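# Insert pale stick centered through wooden burr puzzle

## Task

Slide the light-colored stick through the square opening of the wooden puzzle until equal lengths protrude on both ends and all six bars are locked together. The puzzle must end up sitting on the tabletop, or on a flat loose item lying on the table, without touching anything attached to the table. Release it and pull the grippers away. It only counts if the assembly stays in place with no help from the robot.

## Robot and tools

Robot: two arms, left_arm and right_arm. These are just names and do not match the left or right of any picture. Each arm ends in a two-finger gripper.

Frames. World frame: origin on the tabletop midway between the arms, +x pointing out over the table, +z up, left_arm on the +y side. The state line (left_arm: ... | right_arm: ...) gives each gripper's end_effector_position in metres and end_effector_quat_wxyz in this frame. Reported positions can be slightly wrong, more so when the arm reaches far. Gripper frame: the fingers extend along its +z axis and close along its y axis. The reported position is the spot between the finger pads, a little under 1 cm behind the tips.

The 14-number row, used by both execute_actions and move. Every value is in [-1, 1]. The order is left_arm dx, dy, dz, rx, ry, rz, opening, then the same seven for right_arm. Send all 14 even when only one arm should move. dx to rz are an offset, not a pose. They are expressed in that gripper's own axes and measured from its pose in the most recent result that showed it. Before any such result exists in the scene, and for the second or later call in one reply, they are measured from where the gripper is when the action starts. Scale: 1.0 equals 0.6 m of travel or 180 degrees. rx, ry, rz together form one rotation vector. Opening is absolute, not an offset: +1 is fully open (0.087 m) and -1 is shut. All-zero offsets do not hold the arm still; they pull it back to the reference pose. To keep an arm where it should be, give the offset back to that pose in a reply's first call and zeros after that, always with the opening it should keep.

execute_actions(actions, pictures). actions holds zero or one item. An empty list only reports the state. An item with rows (1 to 15 rows) plus steps (1 to 15, default 15, each step 1/30 s) plays one row per step and repeats the last row if rows run out. Each row is measured from the same reference, not from the previous row. An item with only steps (up to 300) waits, counting from the last result, so your thinking time is included. pictures (bool) turns camera images on or off; they come by default. A refused call sends nothing.

move(target, speed). target is one 14-number row with the same offset meaning. The grippers travel in straight lines and finish together, taking between 0.5 and 10 s; anything longer is cut off at 10 s, short of the goal. speed is the path's top speed in m/s, 0.002 to 0.5, default 0.25; rotation is capped at twice that value in rad/s. Rotations take the shorter direction. Paths ignore obstacles and the other arm. Grippers trail their path, may drift, and can exceed speed, especially with a nearly straight arm. The opening is sent at the start. The path begins once the robot is at rest, or after at most 3 s. The result adds a move: line giving the ending (done, off_target, moving, held, fault) and active limits: paced means the pose was clipped; held means a check blocked some steps, after which the arm may lurch quickly. It also gives each gripper's remaining distance. If only one arm is named, the other finished normally.

wait(seconds): 0 to 10 s with no new command. zoom_image(camera, region): closer view of part of a camera's latest image; camera is cam_high, cam_low, cam_left_wrist or cam_right_wrist (each 896x504); region is [x0, y0, x1, y1] in pixels from the top-left, at most 504 by 504. finished_scene(scene): ends scene 1 or 2 for good and reports success; the next scene's task follows. Replying without any tool call ends all remaining scenes.

Motion limits. Each control step the commanded pose is clipped to 70 mm and 16 degrees from the measured pose. After an action ends, an arm only continues to its last clipped pose, so read the result and send the rest. Joint friction can leave the gripper up to about 31 mm off, and very small commands may not move it. Position wins over orientation when both cannot be met; elbows stop just before straight. Joint ranges (rad): waist -2.618 to 3.054, shoulder 0.000 to 3.142, elbow 0.000 to 3.142, wrist pitch -1.571 to 1.571, wrist yaw -1.571 to 1.571, wrist roll -2.094 to 2.094. The simulation keeps running while you think and write.

Result lines. pose unreachable: the clearance check altered or stopped that arm's command. HELD marks steps whose row was not fully sent. Hand target: the pose the controller is now steering toward. grip_measured: finger opening on the command scale; the last Joint positions value is the opening in metres; each gripper may be off by about 1 mm. Joint torques are raw drive outputs with offsets and noise. MOTOR HOT appears at 75 °C; at 90 °C that arm halts for 10 s; at 100 °C it drops everything and falls. FAULT lines report such stops.

Gripping. To hold something, command an opening below grip_measured: roughly 0.02 below is firm, a smaller gap is gentler. Pads push about 20 N each; closing fast pushes harder and may pop the fingers open.

Cameras: calibration gives K, distortion and T_world_to_cam per camera, possibly a couple of degrees or millimetres off; wrist cameras follow their arms.

Avoid: knocking anything off the table (instant failure), letting the arms collide or press each other, drops, slips, slams and forceful pushes. Faster contact hits harder, and aiming further past a contact presses harder. Expect occasional tugs on a held part or nudges to loose objects.

Each tool is called after "Request:" by a JSON object that holds its "fn" and its "kwargs", one argument or row to a line.

## Session

I'll start by looking at the current state.

Request:
{"fn": "execute_actions", "kwargs": {
  "actions": []
}}

Scene clock: 0.00 s of 7800.00 s.
left_arm: end_effector_position=(+0.4952, -0.0840, +0.3186) grip_measured=+1.000 end_effector_quat_wxyz=(+0.716, +0.110, +0.664, -0.187) | right_arm: end_effector_position=(+0.3120, -0.6092, +0.2530) grip_measured=+0.980 end_effector_quat_wxyz=(+0.293, -0.276, +0.737, -0.544)
Joint positions: left_arm=[-0.875  1.937  1.602  0.437 -0.379 -0.053  0.087] | right_arm=[-0.512  1.413  0.948  0.222  0.142 -1.4    0.087]
Joint velocities: left_arm=[-0.007 -0.002 -0.007  0.037  0.066 -0.051  0.   ] | right_arm=[-0.007  0.007 -0.007 -0.037  0.007 -0.037 -0.002]
Joint torques (N m, as the arm reports them, + toward a larger angle): no reading
Hand target (left_arm): +0.495, -0.084, +0.319; +0.716, +0.110, +0.664, -0.187
Hand target (right_arm): +0.312, -0.609, +0.253; +0.293, -0.276, +0.737, -0.544

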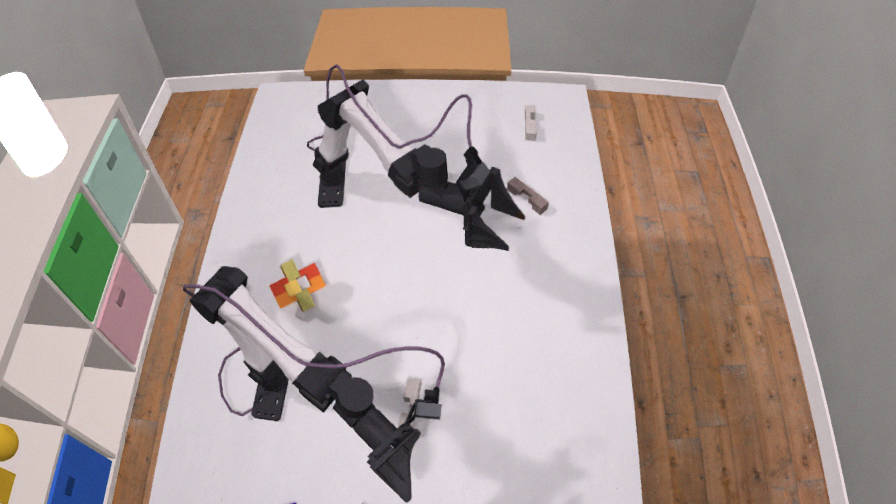

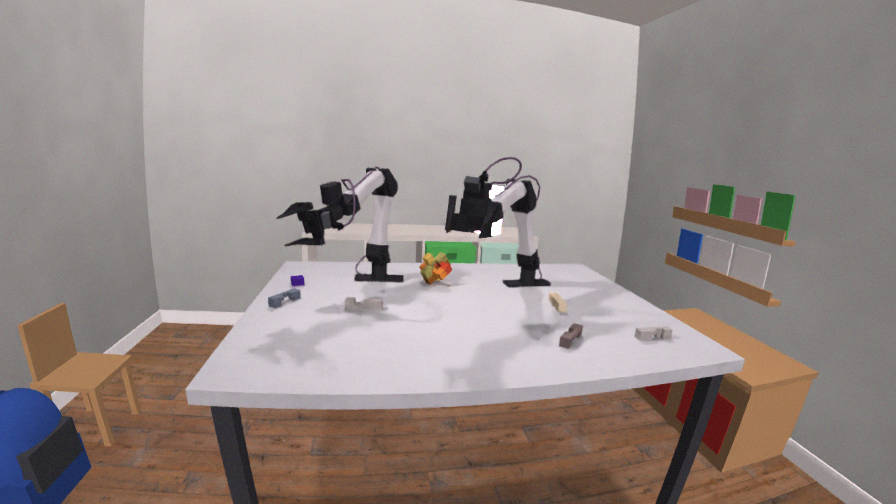

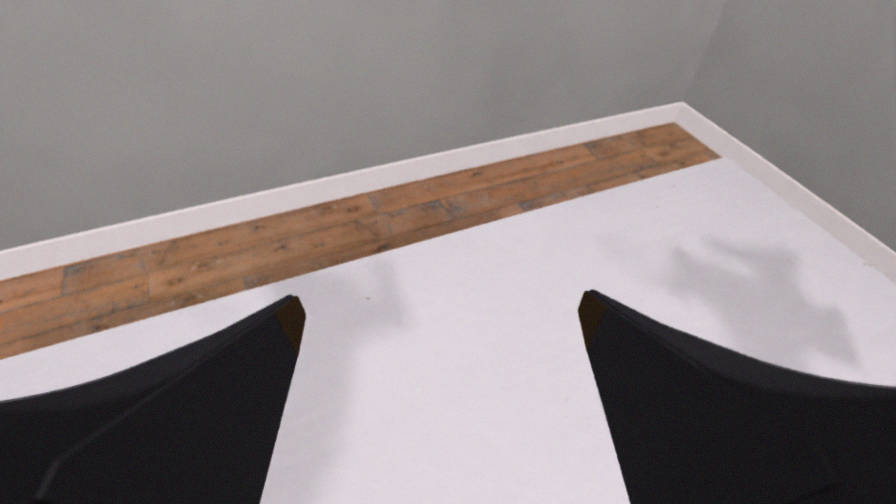

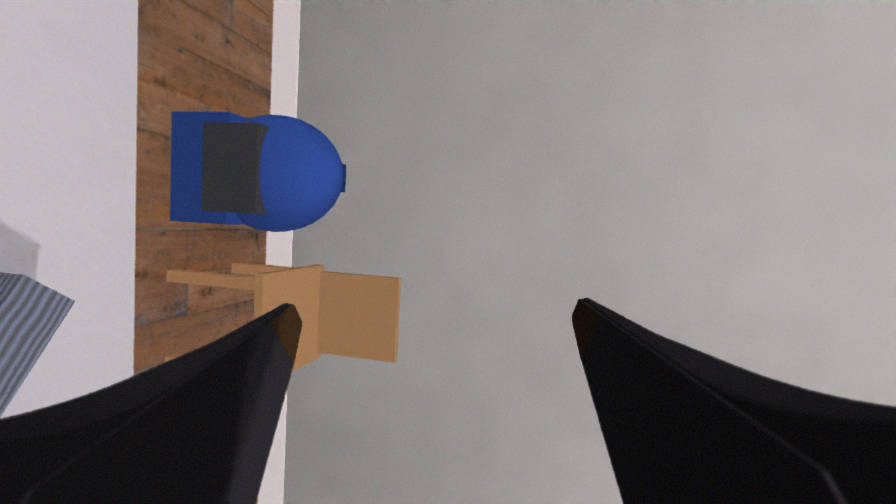

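Request:
{"fn": "zoom_image", "kwargs": {
  "camera": "cam_high",
  "region": [240, 240, 360, 330]
}}

Request:
{"fn": "zoom_image", "kwargs": {
  "camera": "cam_low",
  "region": [390, 235, 490, 300]
}}

Request:
{"fn": "zoom_image", "kwargs": {
  "camera": "cam_low",
  "region": [500, 270, 700, 370]
}}

Request:
{"fn": "zoom_image", "kwargs": {
  "camera": "cam_low",
  "region": [240, 250, 420, 340]
}}

Region (240, 240, 360, 330) of cam_high's 896x504 image, scaled by 4.200, with more detail than that image has; it fills the top 378 rows of this view, and the rest is white.

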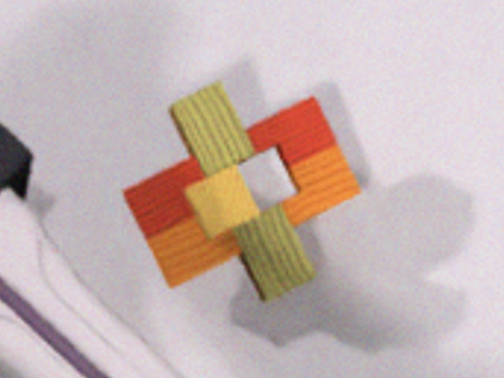

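Region (390, 235, 490, 300) of cam_low's 896x504 image, scaled by 5.040, with more detail than that image has; it fills the top 328 rows of this view, and the rest is white.

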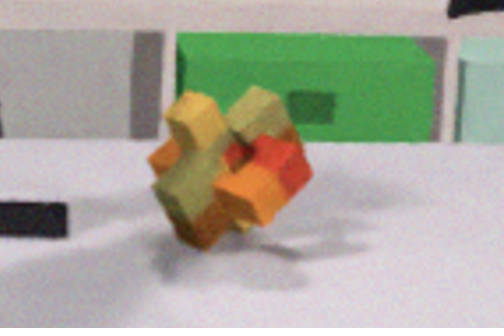

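Region (500, 270, 700, 370) of cam_low's 896x504 image, scaled by 2.520, with more detail than that image has.

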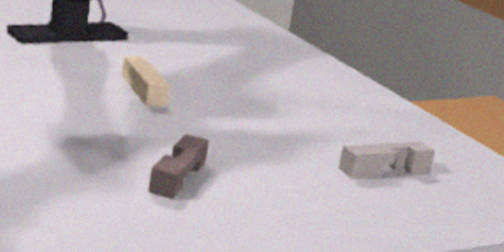

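Region (240, 250, 420, 340) of cam_low's 896x504 image, scaled by 2.800, with more detail than that image has.

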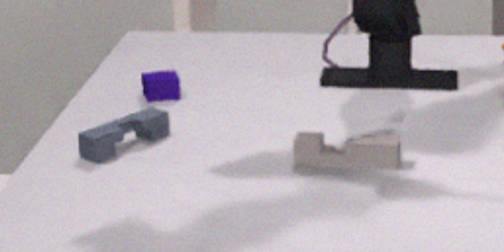

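Request:
{"fn": "move", "kwargs": {
  "target": [0.1633,0.5213,-0.5857,-0.1344,0.5146,-0.0790,1,-0.4733,0.3840,-0.7155,-0.3798,0.2046,0.1927,1],
  "speed": 0.25
}}

Scene clock: 123.97 s of 7800.00 s.
left_arm: end_effector_position=(+0.3073, +0.3251, +0.1615) grip_measured=+1.000 end_effector_quat_wxyz=(+0.010, -0.012, +1.000, -0.000) | right_arm: end_effector_position=(+0.1695, -0.0812, +0.1648) grip_measured=+0.980 end_effector_quat_wxyz=(-0.009, +0.004, +1.000, -0.024)
Joint positions: left_arm=[-0.016  1.753  1.666 -1.465  0.002  0.036  0.087] | right_arm=[ 0.808  1.872  1.822 -1.566  0.023  0.756  0.087]
Joint velocities: left_arm=[ 0.002  0.002 -0.037 -0.066 -0.051  0.022  0.   ] | right_arm=[-0.007  0.012  0.002 -0.051 -0.051 -0.037  0.   ]
Joint torques (N m, as the arm reports them, + toward a larger angle): left_arm=[ 0.14 -7.75  8.82  0.31  0.13  0.07] | right_arm=[ 0.53 -7.57  6.88  0.61 -0.02  0.11]
Hand target (left_arm): +0.307, +0.329, +0.164; +0.004, -0.009, +1.000, +0.005
Hand target (right_arm): +0.173, -0.074, +0.165; -0.004, +0.006, +1.000, -0.015
Off the commanded pose (left_arm): 0.006 m, 2 deg.
Off the commanded pose (right_arm): 0.013 m, 3 deg.
After step 90, 117.00 s passed at rest.
move: off_target (right_arm)
camera_calibration (this result's frames):
cam_left_wrist: T_world_to_cam=[[0.0268615, -0.999556, 0.01292, 0.314841], [-0.653465, -0.00777713, 0.756917, 0.0993703], [-0.75648, -0.0287747, -0.653383, 0.48578], [0, 0, 0, 1]] pos_world=[0.423961, 0.329452, 0.238118]
cam_right_wrist: T_world_to_cam=[[-0.00927228, -0.996507, 0.0829899, -0.0987658], [-0.621084, 0.0707831, 0.780541, -0.00204415], [-0.783689, -0.0443063, -0.619571, 0.369409], [0, 0, 0, 1]] pos_world=[0.287317, -0.0819089, 0.238667]

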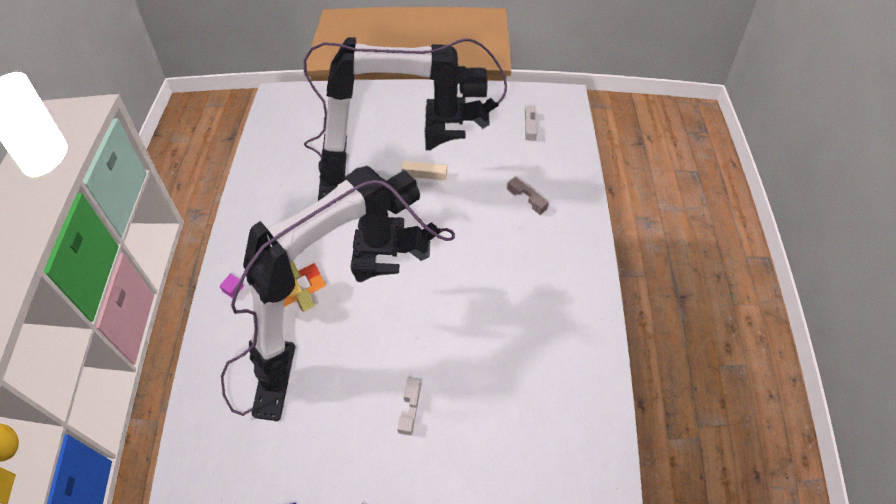

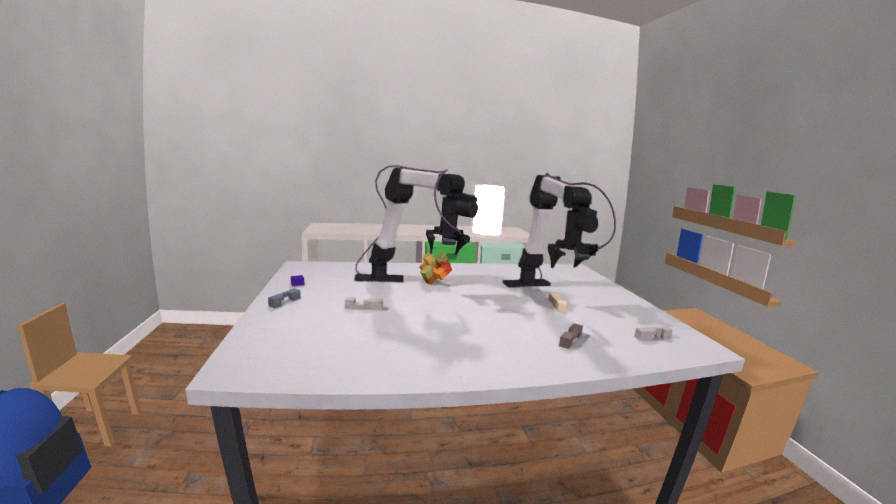

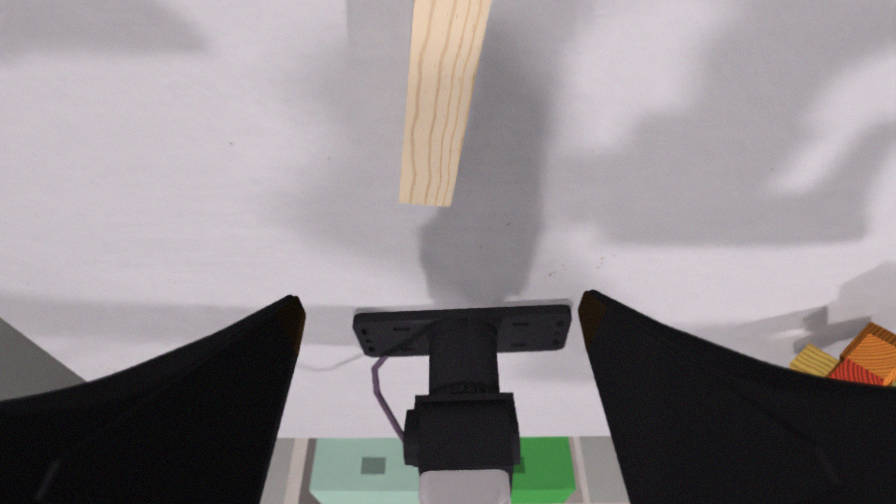

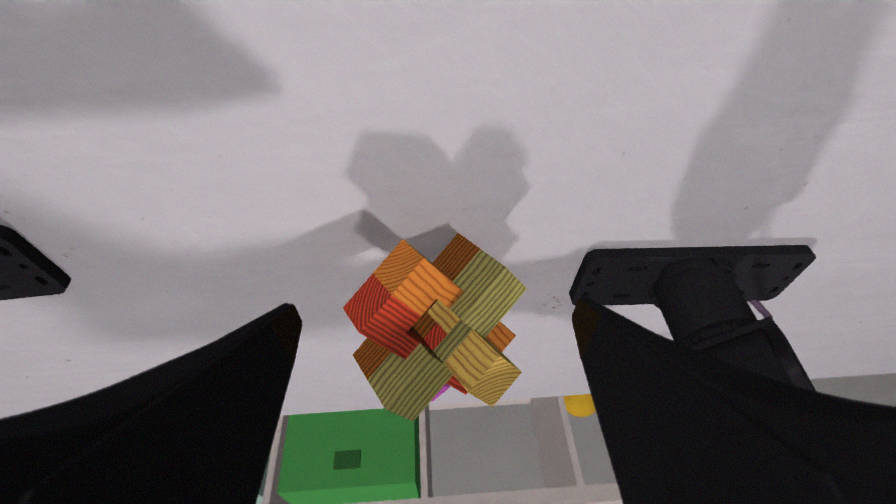

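Request:
{"fn": "zoom_image", "kwargs": {
  "camera": "cam_left_wrist",
  "region": [340, 0, 560, 230]
}}

Request:
{"fn": "zoom_image", "kwargs": {
  "camera": "cam_right_wrist",
  "region": [330, 220, 540, 430]
}}

Request:
{"fn": "zoom_image", "kwargs": {
  "camera": "cam_high",
  "region": [380, 140, 480, 200]
}}

Region (340, 0, 560, 230) of cam_left_wrist's 896x504 image, scaled by 2.191, with more detail than that image has; it fills the left 482 columns of this view, and the rest is white.

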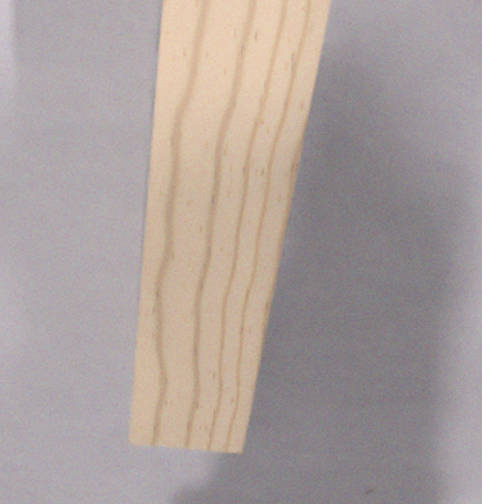

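Region (330, 220, 540, 430) of cam_right_wrist's 896x504 image, scaled by 2.400, with more detail than that image has.

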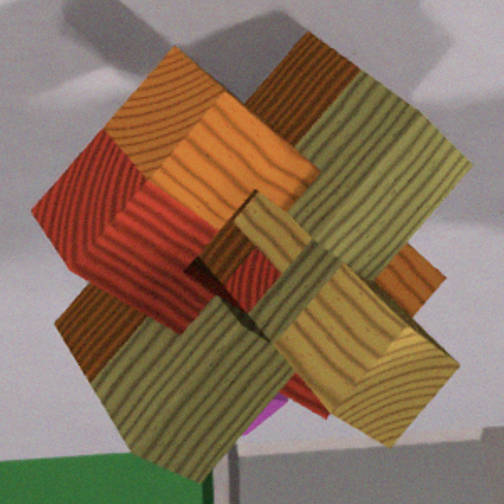

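Region (380, 140, 480, 200) of cam_high's 896x504 image, scaled by 5.040, with more detail than that image has; it fills the top 302 rows of this view, and the rest is white.

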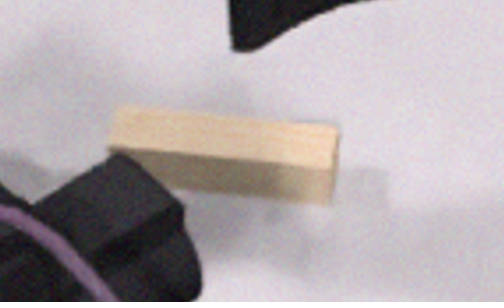

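Request:
{"fn": "move", "kwargs": {
  "target": [-0.0218,0.0004,0.1863,0.0003,0.0064,0.0409,1,0,0,0,0,0,0,1],
  "speed": 0.15
}}

Scene clock: 188.40 s of 7800.00 s.
left_arm: end_effector_position=(+0.3228, +0.3284, +0.0568) grip_measured=+1.000 end_effector_quat_wxyz=(+0.003, +0.044, +0.999, -0.000) | right_arm: end_effector_position=(+0.1694, -0.0810, +0.1649) grip_measured=+0.980 end_effector_quat_wxyz=(-0.009, +0.005, +1.000, -0.023)
Joint positions: left_arm=[-0.023  1.843  1.358 -1.08   0.001  0.141  0.087] | right_arm=[ 0.808  1.872  1.822 -1.566  0.021  0.758  0.087]
Joint velocities: left_arm=[-0.012  0.002 -0.007  0.066  0.007 -0.081  0.   ] | right_arm=[-0.012 -0.007  0.007 -0.037 -0.037 -0.007  0.003]
Joint torques (N m, as the arm reports them, + toward a larger angle): left_arm=[-1.2  -8.67  5.69  0.61  0.17  0.08] | right_arm=[ 0.11 -8.28  5.33  0.48  0.03 -0.01]
Hand target (left_arm): +0.322, +0.327, +0.050; -0.000, +0.052, +0.999, -0.000
Hand target (right_arm): +0.170, -0.081, +0.165; -0.009, +0.004, +1.000, -0.024
Off the commanded pose (left_arm): 0.007 m, 1 deg.
Off the commanded pose (right_arm): 0.000 m, 0 deg.
After step 90, 60.07 s passed at rest.
move: done
camera_calibration (this result's frames):
cam_left_wrist: T_world_to_cam=[[-0.0846093, -0.996337, 0.0123907, 0.354033], [-0.639653, 0.0638459, 0.766007, 0.160301], [-0.763993, 0.0568856, -0.642712, 0.402848], [0, 0, 0, 1]] pos_world=[0.440265, 0.319585, 0.131737]
cam_right_wrist: T_world_to_cam=[[-0.0111611, -0.996576, 0.0819198, -0.0980029], [-0.620205, 0.071162, 0.781206, -0.00243039], [-0.784361, -0.0420879, -0.618876, 0.36948], [0, 0, 0, 1]] pos_world=[0.287204, -0.0819438, 0.238589]

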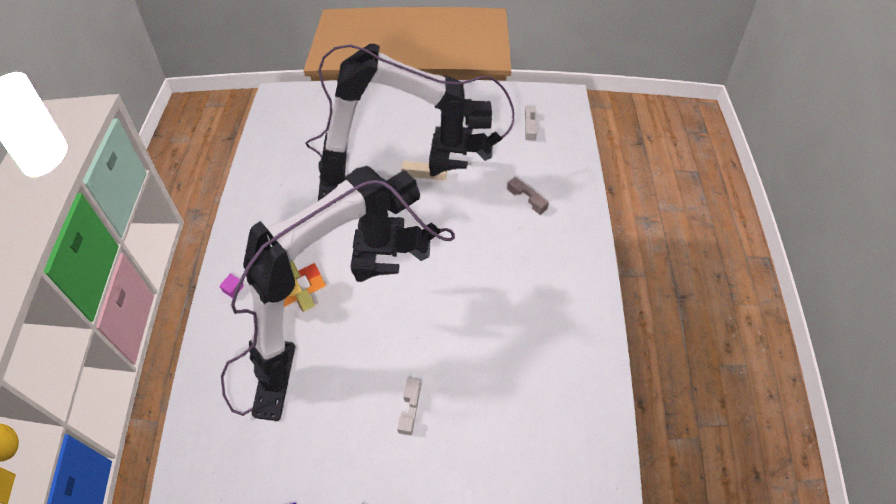

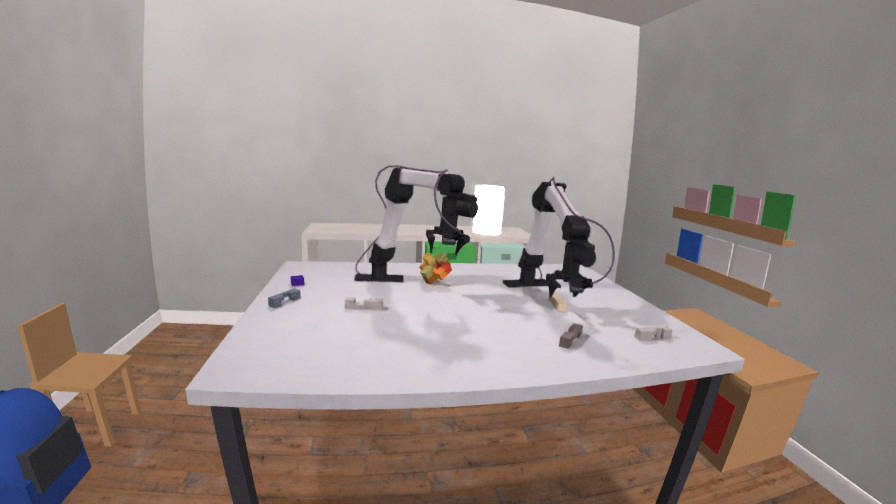

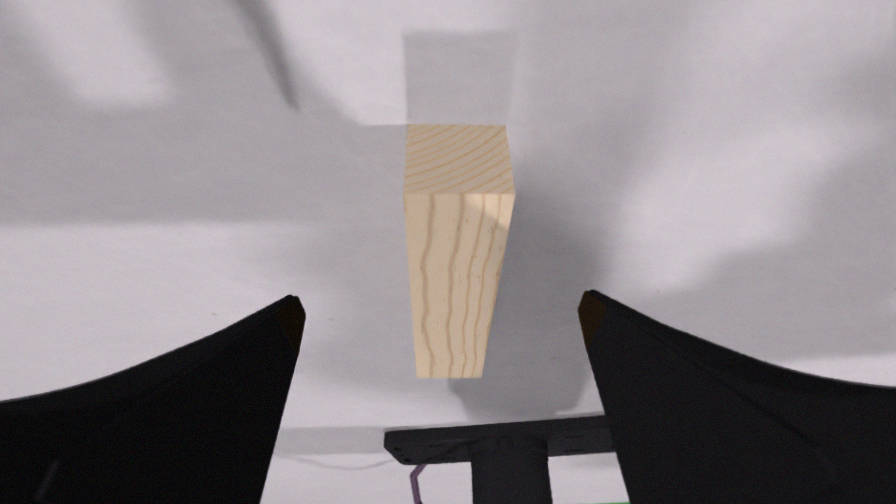

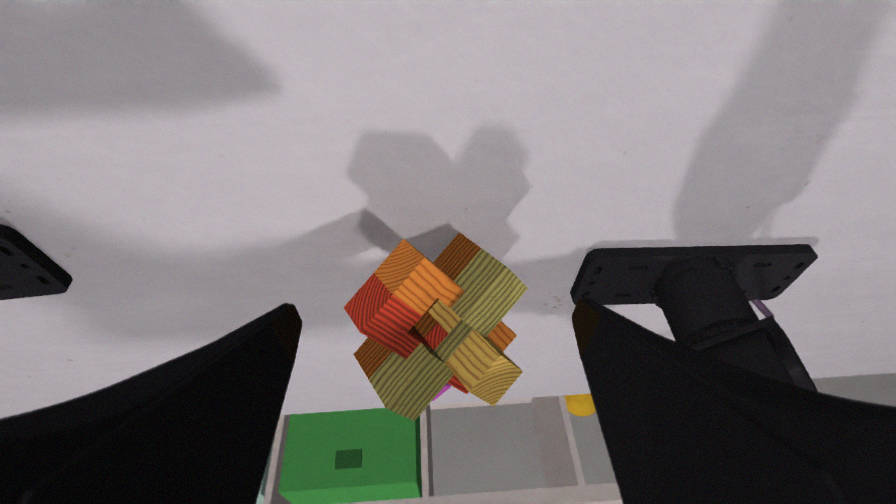

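Request:
{"fn": "move", "kwargs": {
  "target": [-0.0071,-0.0050,0.0630,0,0.002,0.0053,0.6,0,0,0,0,0,0,1],
  "speed": 0.06
}}

Scene clock: 207.17 s of 7800.00 s.
left_arm: end_effector_position=(+0.3294, +0.3276, +0.0275) grip_measured=+0.600 end_effector_quat_wxyz=(+0.006, +0.046, +0.999, -0.000) | right_arm: end_effector_position=(+0.1694, -0.0810, +0.1649) grip_measured=+0.980 end_effector_quat_wxyz=(-0.009, +0.005, +1.000, -0.023)
Joint positions: left_arm=[-0.027  1.893  1.303 -0.969  0.001  0.141  0.07 ] | right_arm=[ 0.808  1.872  1.822 -1.566  0.021  0.758  0.087]
Joint velocities: left_arm=[ 0.007  0.007 -0.022  0.007 -0.037  0.037 -0.001] | right_arm=[-0.022  0.022 -0.012  0.022 -0.022  0.007  0.001]
Joint torques (N m, as the arm reports them, + toward a larger angle): left_arm=[-0.98 -8.59  5.44  0.62  0.2   0.03] | right_arm=[-0.1  -8.54  5.41  0.5  -0.02  0.08]
Hand target (left_arm): +0.326, +0.325, +0.019; -0.000, +0.052, +0.999, -0.000
Hand target (right_arm): +0.169, -0.081, +0.165; -0.009, +0.005, +1.000, -0.023
Off the commanded pose (left_arm): 0.009 m, 1 deg.
Off the commanded pose (right_arm): 0.000 m, 0 deg.
After step 90, 14.67 s passed at rest.
move: done
camera_calibration (this result's frames):
cam_left_wrist: T_world_to_cam=[[-0.0888712, -0.995977, 0.0114488, 0.355474], [-0.644619, 0.0662743, 0.761626, 0.187916], [-0.759321, 0.0603065, -0.647916, 0.386655], [0, 0, 0, 1]] pos_world=[0.44632, 0.318273, 0.103329]
cam_right_wrist: T_world_to_cam=[[-0.0111611, -0.996576, 0.0819198, -0.0980029], [-0.620205, 0.071162, 0.781206, -0.00243039], [-0.784361, -0.0420879, -0.618876, 0.36948], [0, 0, 0, 1]] pos_world=[0.287204, -0.0819438, 0.238589]

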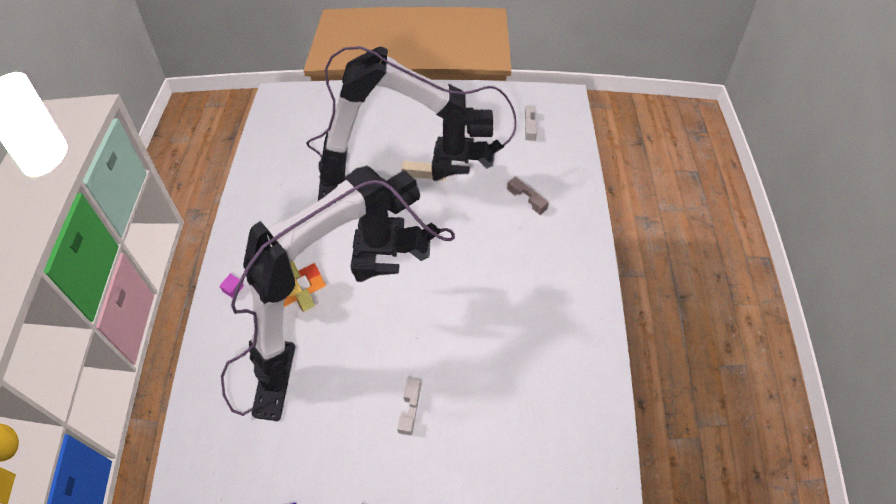

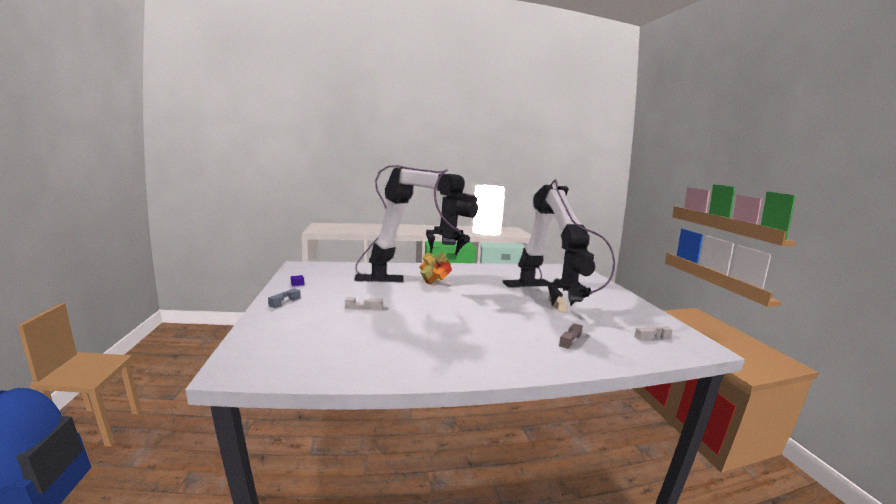

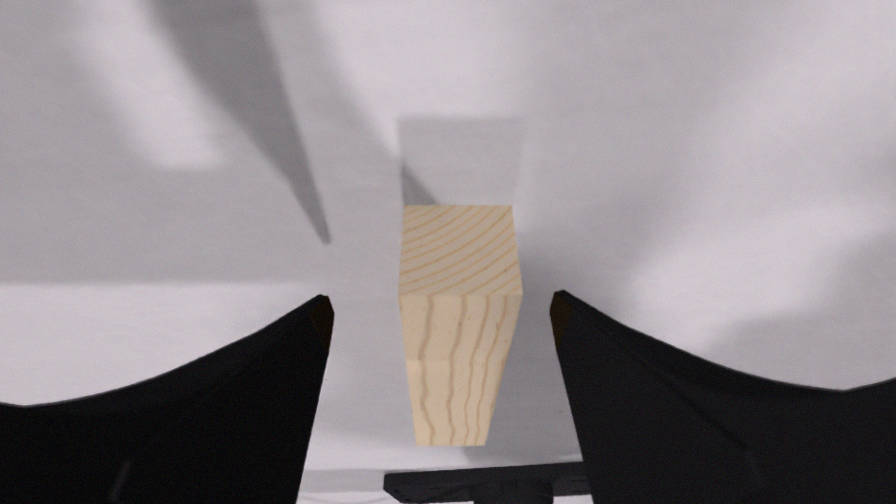

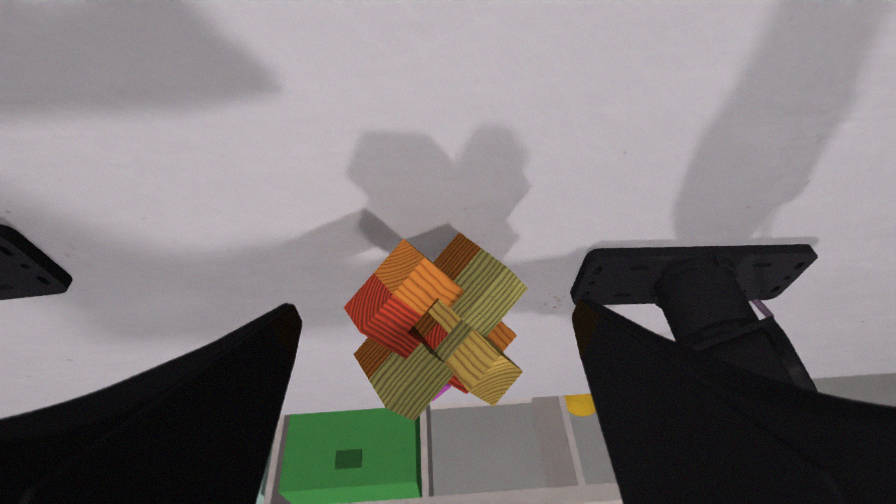

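Request:
{"fn": "move", "kwargs": {
  "target": [0.003,-0.010,0.026,0,0.004,0.004,0.3,0,0,0,0,0,0,1],
  "speed": 0.03
}}

Scene clock: 215.63 s of 7800.00 s.
left_arm: end_effector_position=(+0.3305, +0.3244, +0.0211) grip_measured=+0.300 end_effector_quat_wxyz=(+0.008, +0.052, +0.999, -0.000) | right_arm: end_effector_position=(+0.1694, -0.0810, +0.1649) grip_measured=+0.980 end_effector_quat_wxyz=(-0.009, +0.005, +1.000, -0.023)
Joint positions: left_arm=[-0.038  1.902  1.289 -0.942  0.001  0.141  0.057] | right_arm=[ 0.808  1.872  1.822 -1.566  0.021  0.758  0.087]
Joint velocities: left_arm=[-0.002  0.002 -0.022  0.037  0.095 -0.022  0.001] | right_arm=[-0.007 -0.017 -0.007 -0.095 -0.037  0.037  0.   ]
Joint torques (N m, as the arm reports them, + toward a larger angle): left_arm=[-0.88 -8.75  5.12  0.65  0.2  -0.04] | right_arm=[ 0.02 -8.46  5.42  0.47  0.02  0.06]
Hand target (left_arm): +0.327, +0.322, +0.012; -0.000, +0.053, +0.999, +0.000
Hand target (right_arm): +0.169, -0.081, +0.165; -0.009, +0.005, +1.000, -0.023
Off the commanded pose (left_arm): 0.010 m, 1 deg.
Off the commanded pose (right_arm): 0.000 m, 0 deg.
After step 90, 4.53 s passed at rest.
move: done
camera_calibration (this result's frames):
cam_left_wrist: T_world_to_cam=[[-0.0995385, -0.994973, 0.0110309, 0.355681], [-0.646194, 0.0730684, 0.759667, 0.19215], [-0.756654, 0.068488, -0.650218, 0.380034], [0, 0, 0, 1]] pos_world=[0.447124, 0.313825, 0.0972116]
cam_right_wrist: T_world_to_cam=[[-0.0111611, -0.996576, 0.0819198, -0.0980029], [-0.620205, 0.071162, 0.781206, -0.00243039], [-0.784361, -0.0420879, -0.618876, 0.36948], [0, 0, 0, 1]] pos_world=[0.287204, -0.0819438, 0.238589]

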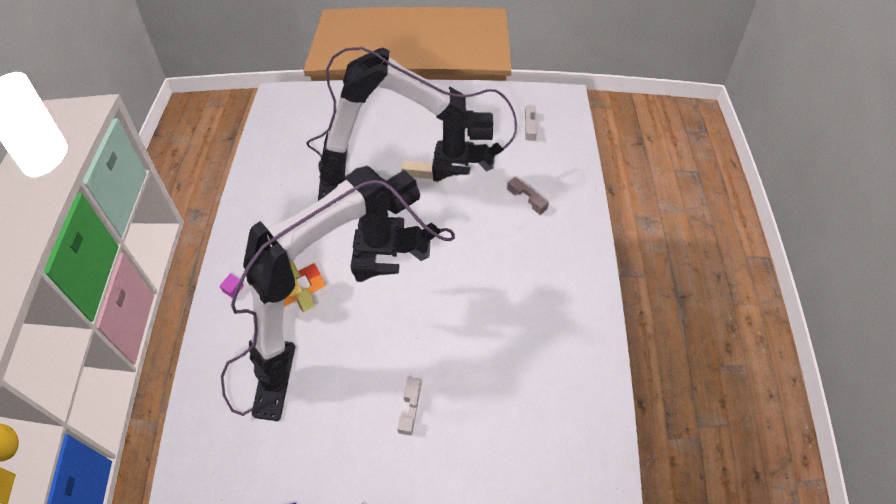

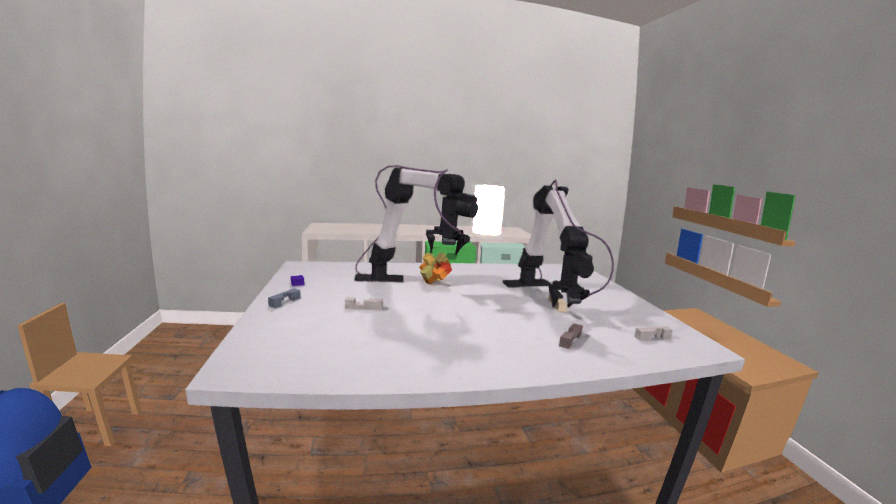

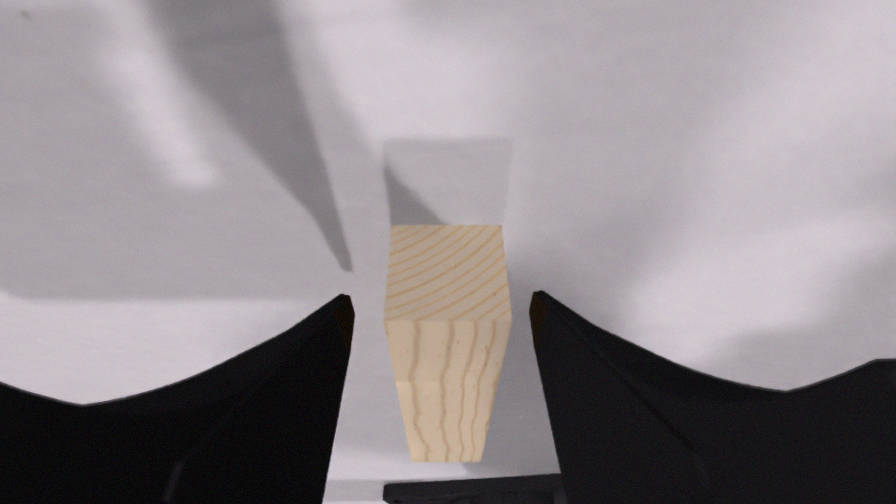

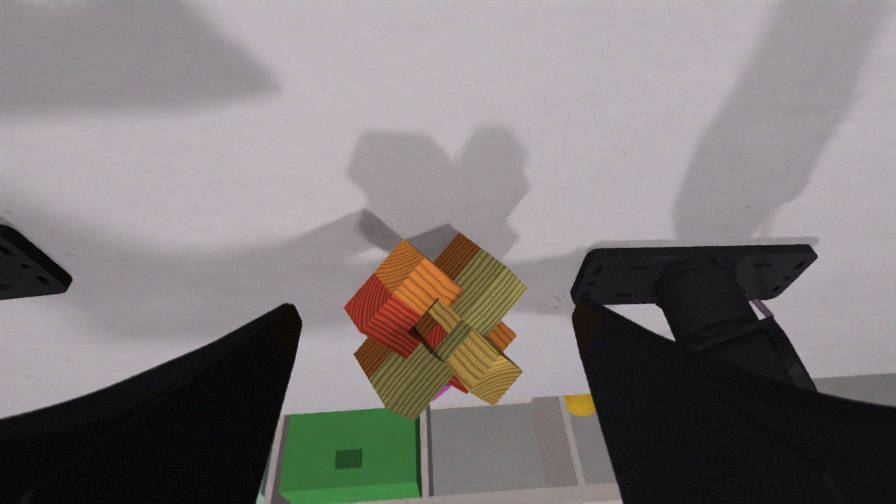

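Request:
{"fn": "execute_actions", "kwargs": {
  "actions": [
    {"rows": [[0,0,0,0,0,0,0.2,0,0,0,0,0,0,1],[0,0,0,0,0,0,0.12,0,0,0,0,0,0,1],[0,0,0,0,0,0,0.04,0,0,0,0,0,0,1],[0,0,0,0,0,0,-0.04,0,0,0,0,0,0,1],[0,0,0,0,0,0,-0.1,0,0,0,0,0,0,1],[0,0,0,0,0,0,-0.15,0,0,0,0,0,0,1],[0,0,0,0,0,0,-0.19,0,0,0,0,0,0,1],[0,0,0,0,0,0,-0.22,0,0,0,0,0,0,1],[0,0,0,0,0,0,-0.25,0,0,0,0,0,0,1],[0,0,0,0,0,0,-0.27,0,0,0,0,0,0,1],[0,0,0,0,0,0,-0.29,0,0,0,0,0,0,1],[0,0,0,0,0,0,-0.30,0,0,0,0,0,0,1],[0,0,0,0,0,0,-0.31,0,0,0,0,0,0,1],[0,0,0,0,0,0,-0.32,0,0,0,0,0,0,1],[0,0,0,0,0,0,-0.33,0,0,0,0,0,0,1]], "steps": 15}
  ],
  "pictures": false
}}

Request:
{"fn": "wait", "kwargs": {
  "seconds": 0.7
}}

Scene clock: 227.33 s of 7800.00 s.
left_arm: end_effector_position=(+0.3309, +0.3244, +0.0210) grip_measured=-0.283 end_effector_quat_wxyz=(+0.009, +0.052, +0.999, +0.000) | right_arm: end_effector_position=(+0.1694, -0.0810, +0.1649) grip_measured=+0.980 end_effector_quat_wxyz=(-0.009, +0.005, +1.000, -0.023)
Joint positions: left_arm=[-0.038  1.902  1.289 -0.94   0.001  0.141  0.031] | right_arm=[ 0.808  1.872  1.822 -1.566  0.021  0.758  0.087]
Joint velocities: left_arm=[-0.002  0.007  0.022 -0.022 -0.081 -0.007  0.   ] | right_arm=[ 0.032 -0.012 -0.027 -0.081 -0.081 -0.007 -0.   ]
Joint torques (N m, as the arm reports them, + toward a larger angle): left_arm=[-0.39 -9.76  7.03  0.52  0.18  0.03] | right_arm=[ 0.04 -8.62  5.25  0.47  0.04  0.06]
Hand target (left_arm): +0.330, +0.324, +0.021; +0.008, +0.052, +0.999, -0.000
Hand target (right_arm): +0.169, -0.081, +0.165; -0.009, +0.005, +1.000, -0.023
Off the commanded pose (left_arm): 0.000 m, 0 deg.
Off the commanded pose (right_arm): 0.000 m, 0 deg.
Steps of this call (steps 1 to 90: nothing new was sent; then 8.20 s passed at rest; steps 91 to 105: all 15 steps of this action). Readings (end_effector_position):
91: left_arm (+0.3309, +0.3244, +0.0210) | right_arm (+0.1694, -0.0810, +0.1649)
92: left_arm (+0.3309, +0.3244, +0.0210) | right_arm (+0.1694, -0.0810, +0.1649)
94: left_arm (+0.3309, +0.3244, +0.0210) | right_arm (+0.1694, -0.0810, +0.1649)
98: left_arm (+0.3309, +0.3244, +0.0210) | right_arm (+0.1694, -0.0810, +0.1649)
105: the state above

Scene clock: 228.03 s of 7800.00 s.
left_arm: end_effector_position=(+0.3309, +0.3244, +0.0210) grip_measured=-0.283 end_effector_quat_wxyz=(+0.009, +0.052, +0.999, +0.000) | right_arm: end_effector_position=(+0.1694, -0.0810, +0.1649) grip_measured=+0.980 end_effector_quat_wxyz=(-0.009, +0.005, +1.000, -0.023)
Joint positions: left_arm=[-0.038  1.902  1.289 -0.94   0.001  0.141  0.031] | right_arm=[ 0.808  1.872  1.822 -1.566  0.021  0.758  0.087]
Joint velocities: left_arm=[-0.012 -0.007 -0.007  0.022 -0.037  0.007 -0.   ] | right_arm=[-0.012 -0.012  0.002 -0.022  0.066 -0.037  0.   ]
Joint torques (N m, as the arm reports them, + toward a larger angle): left_arm=[-0.22 -9.58  6.56  0.48  0.19  0.03] | right_arm=[ 0.   -8.41  5.25  0.48 -0.02 -0.01]
Hand target (left_arm): +0.330, +0.324, +0.021; +0.008, +0.052, +0.999, -0.000
Hand target (right_arm): +0.169, -0.081, +0.165; -0.009, +0.005, +1.000, -0.023
Off the commanded pose (left_arm): 0.000 m, 0 deg.
Off the commanded pose (right_arm): 0.000 m, 0 deg.
Steps of this call (steps 1 to 21: nothing new was sent). Readings (end_effector_position):
1: left_arm (+0.3309, +0.3244, +0.0210) | right_arm (+0.1694, -0.0810, +0.1649)
2: left_arm (+0.3309, +0.3244, +0.0210) | right_arm (+0.1694, -0.0810, +0.1649)
4: left_arm (+0.3309, +0.3244, +0.0210) | right_arm (+0.1694, -0.0810, +0.1649)
8: left_arm (+0.3309, +0.3244, +0.0210) | right_arm (+0.1694, -0.0810, +0.1649)
21: the state above
camera_calibration (this result's frames):
cam_left_wrist: T_world_to_cam=[[-0.0995552, -0.994973, 0.010822, 0.355744], [-0.647351, 0.0730247, 0.758685, 0.192856], [-0.755662, 0.0685254, -0.651367, 0.379968], [0, 0, 0, 1]] pos_world=[0.44739, 0.313835, 0.097332]
cam_right_wrist: T_world_to_cam=[[-0.0111611, -0.996576, 0.0819198, -0.0980029], [-0.620205, 0.071162, 0.781206, -0.00243039], [-0.784361, -0.0420879, -0.618876, 0.36948], [0, 0, 0, 1]] pos_world=[0.287204, -0.0819438, 0.238589]

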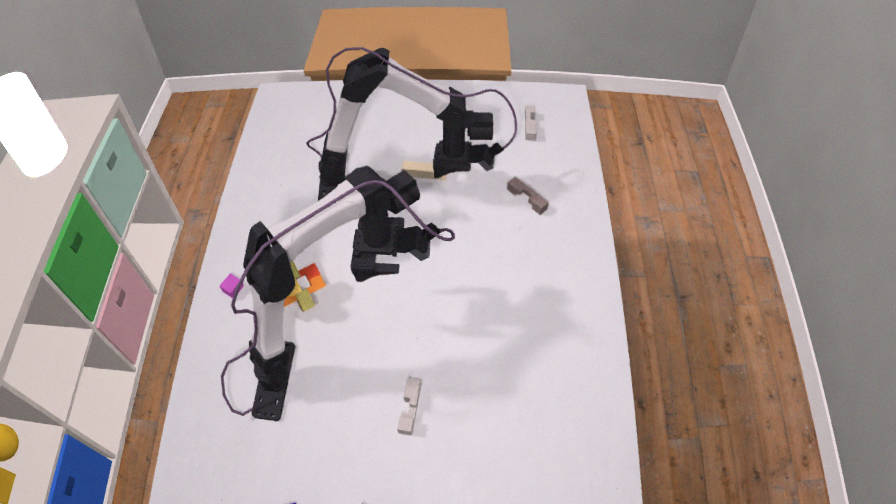

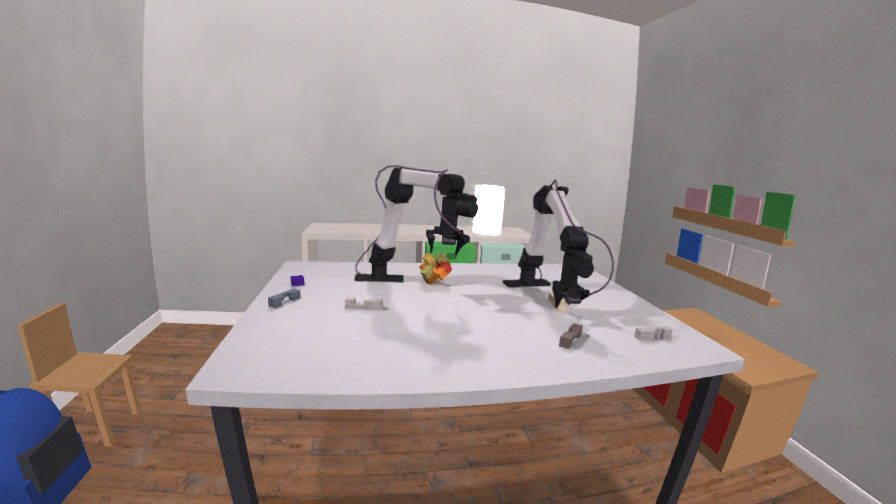

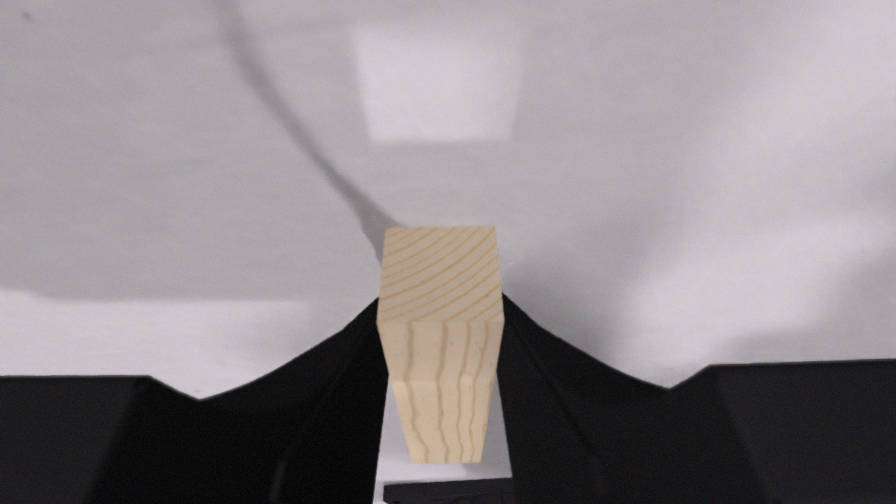

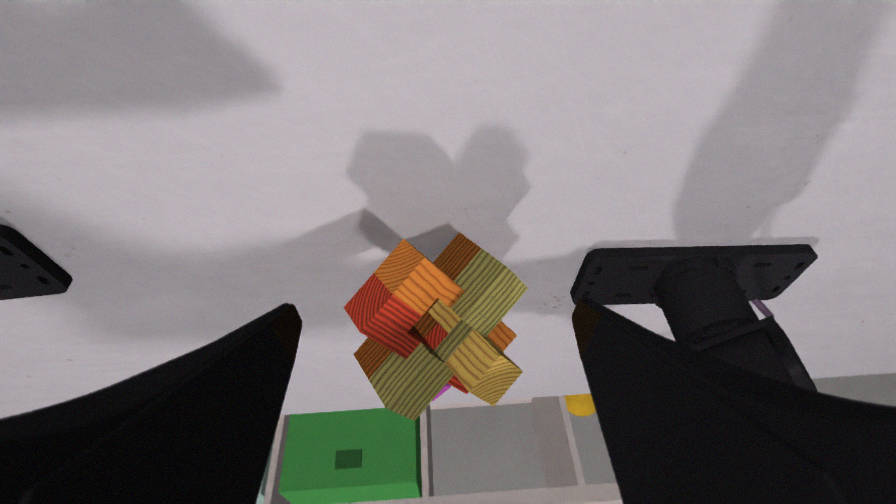

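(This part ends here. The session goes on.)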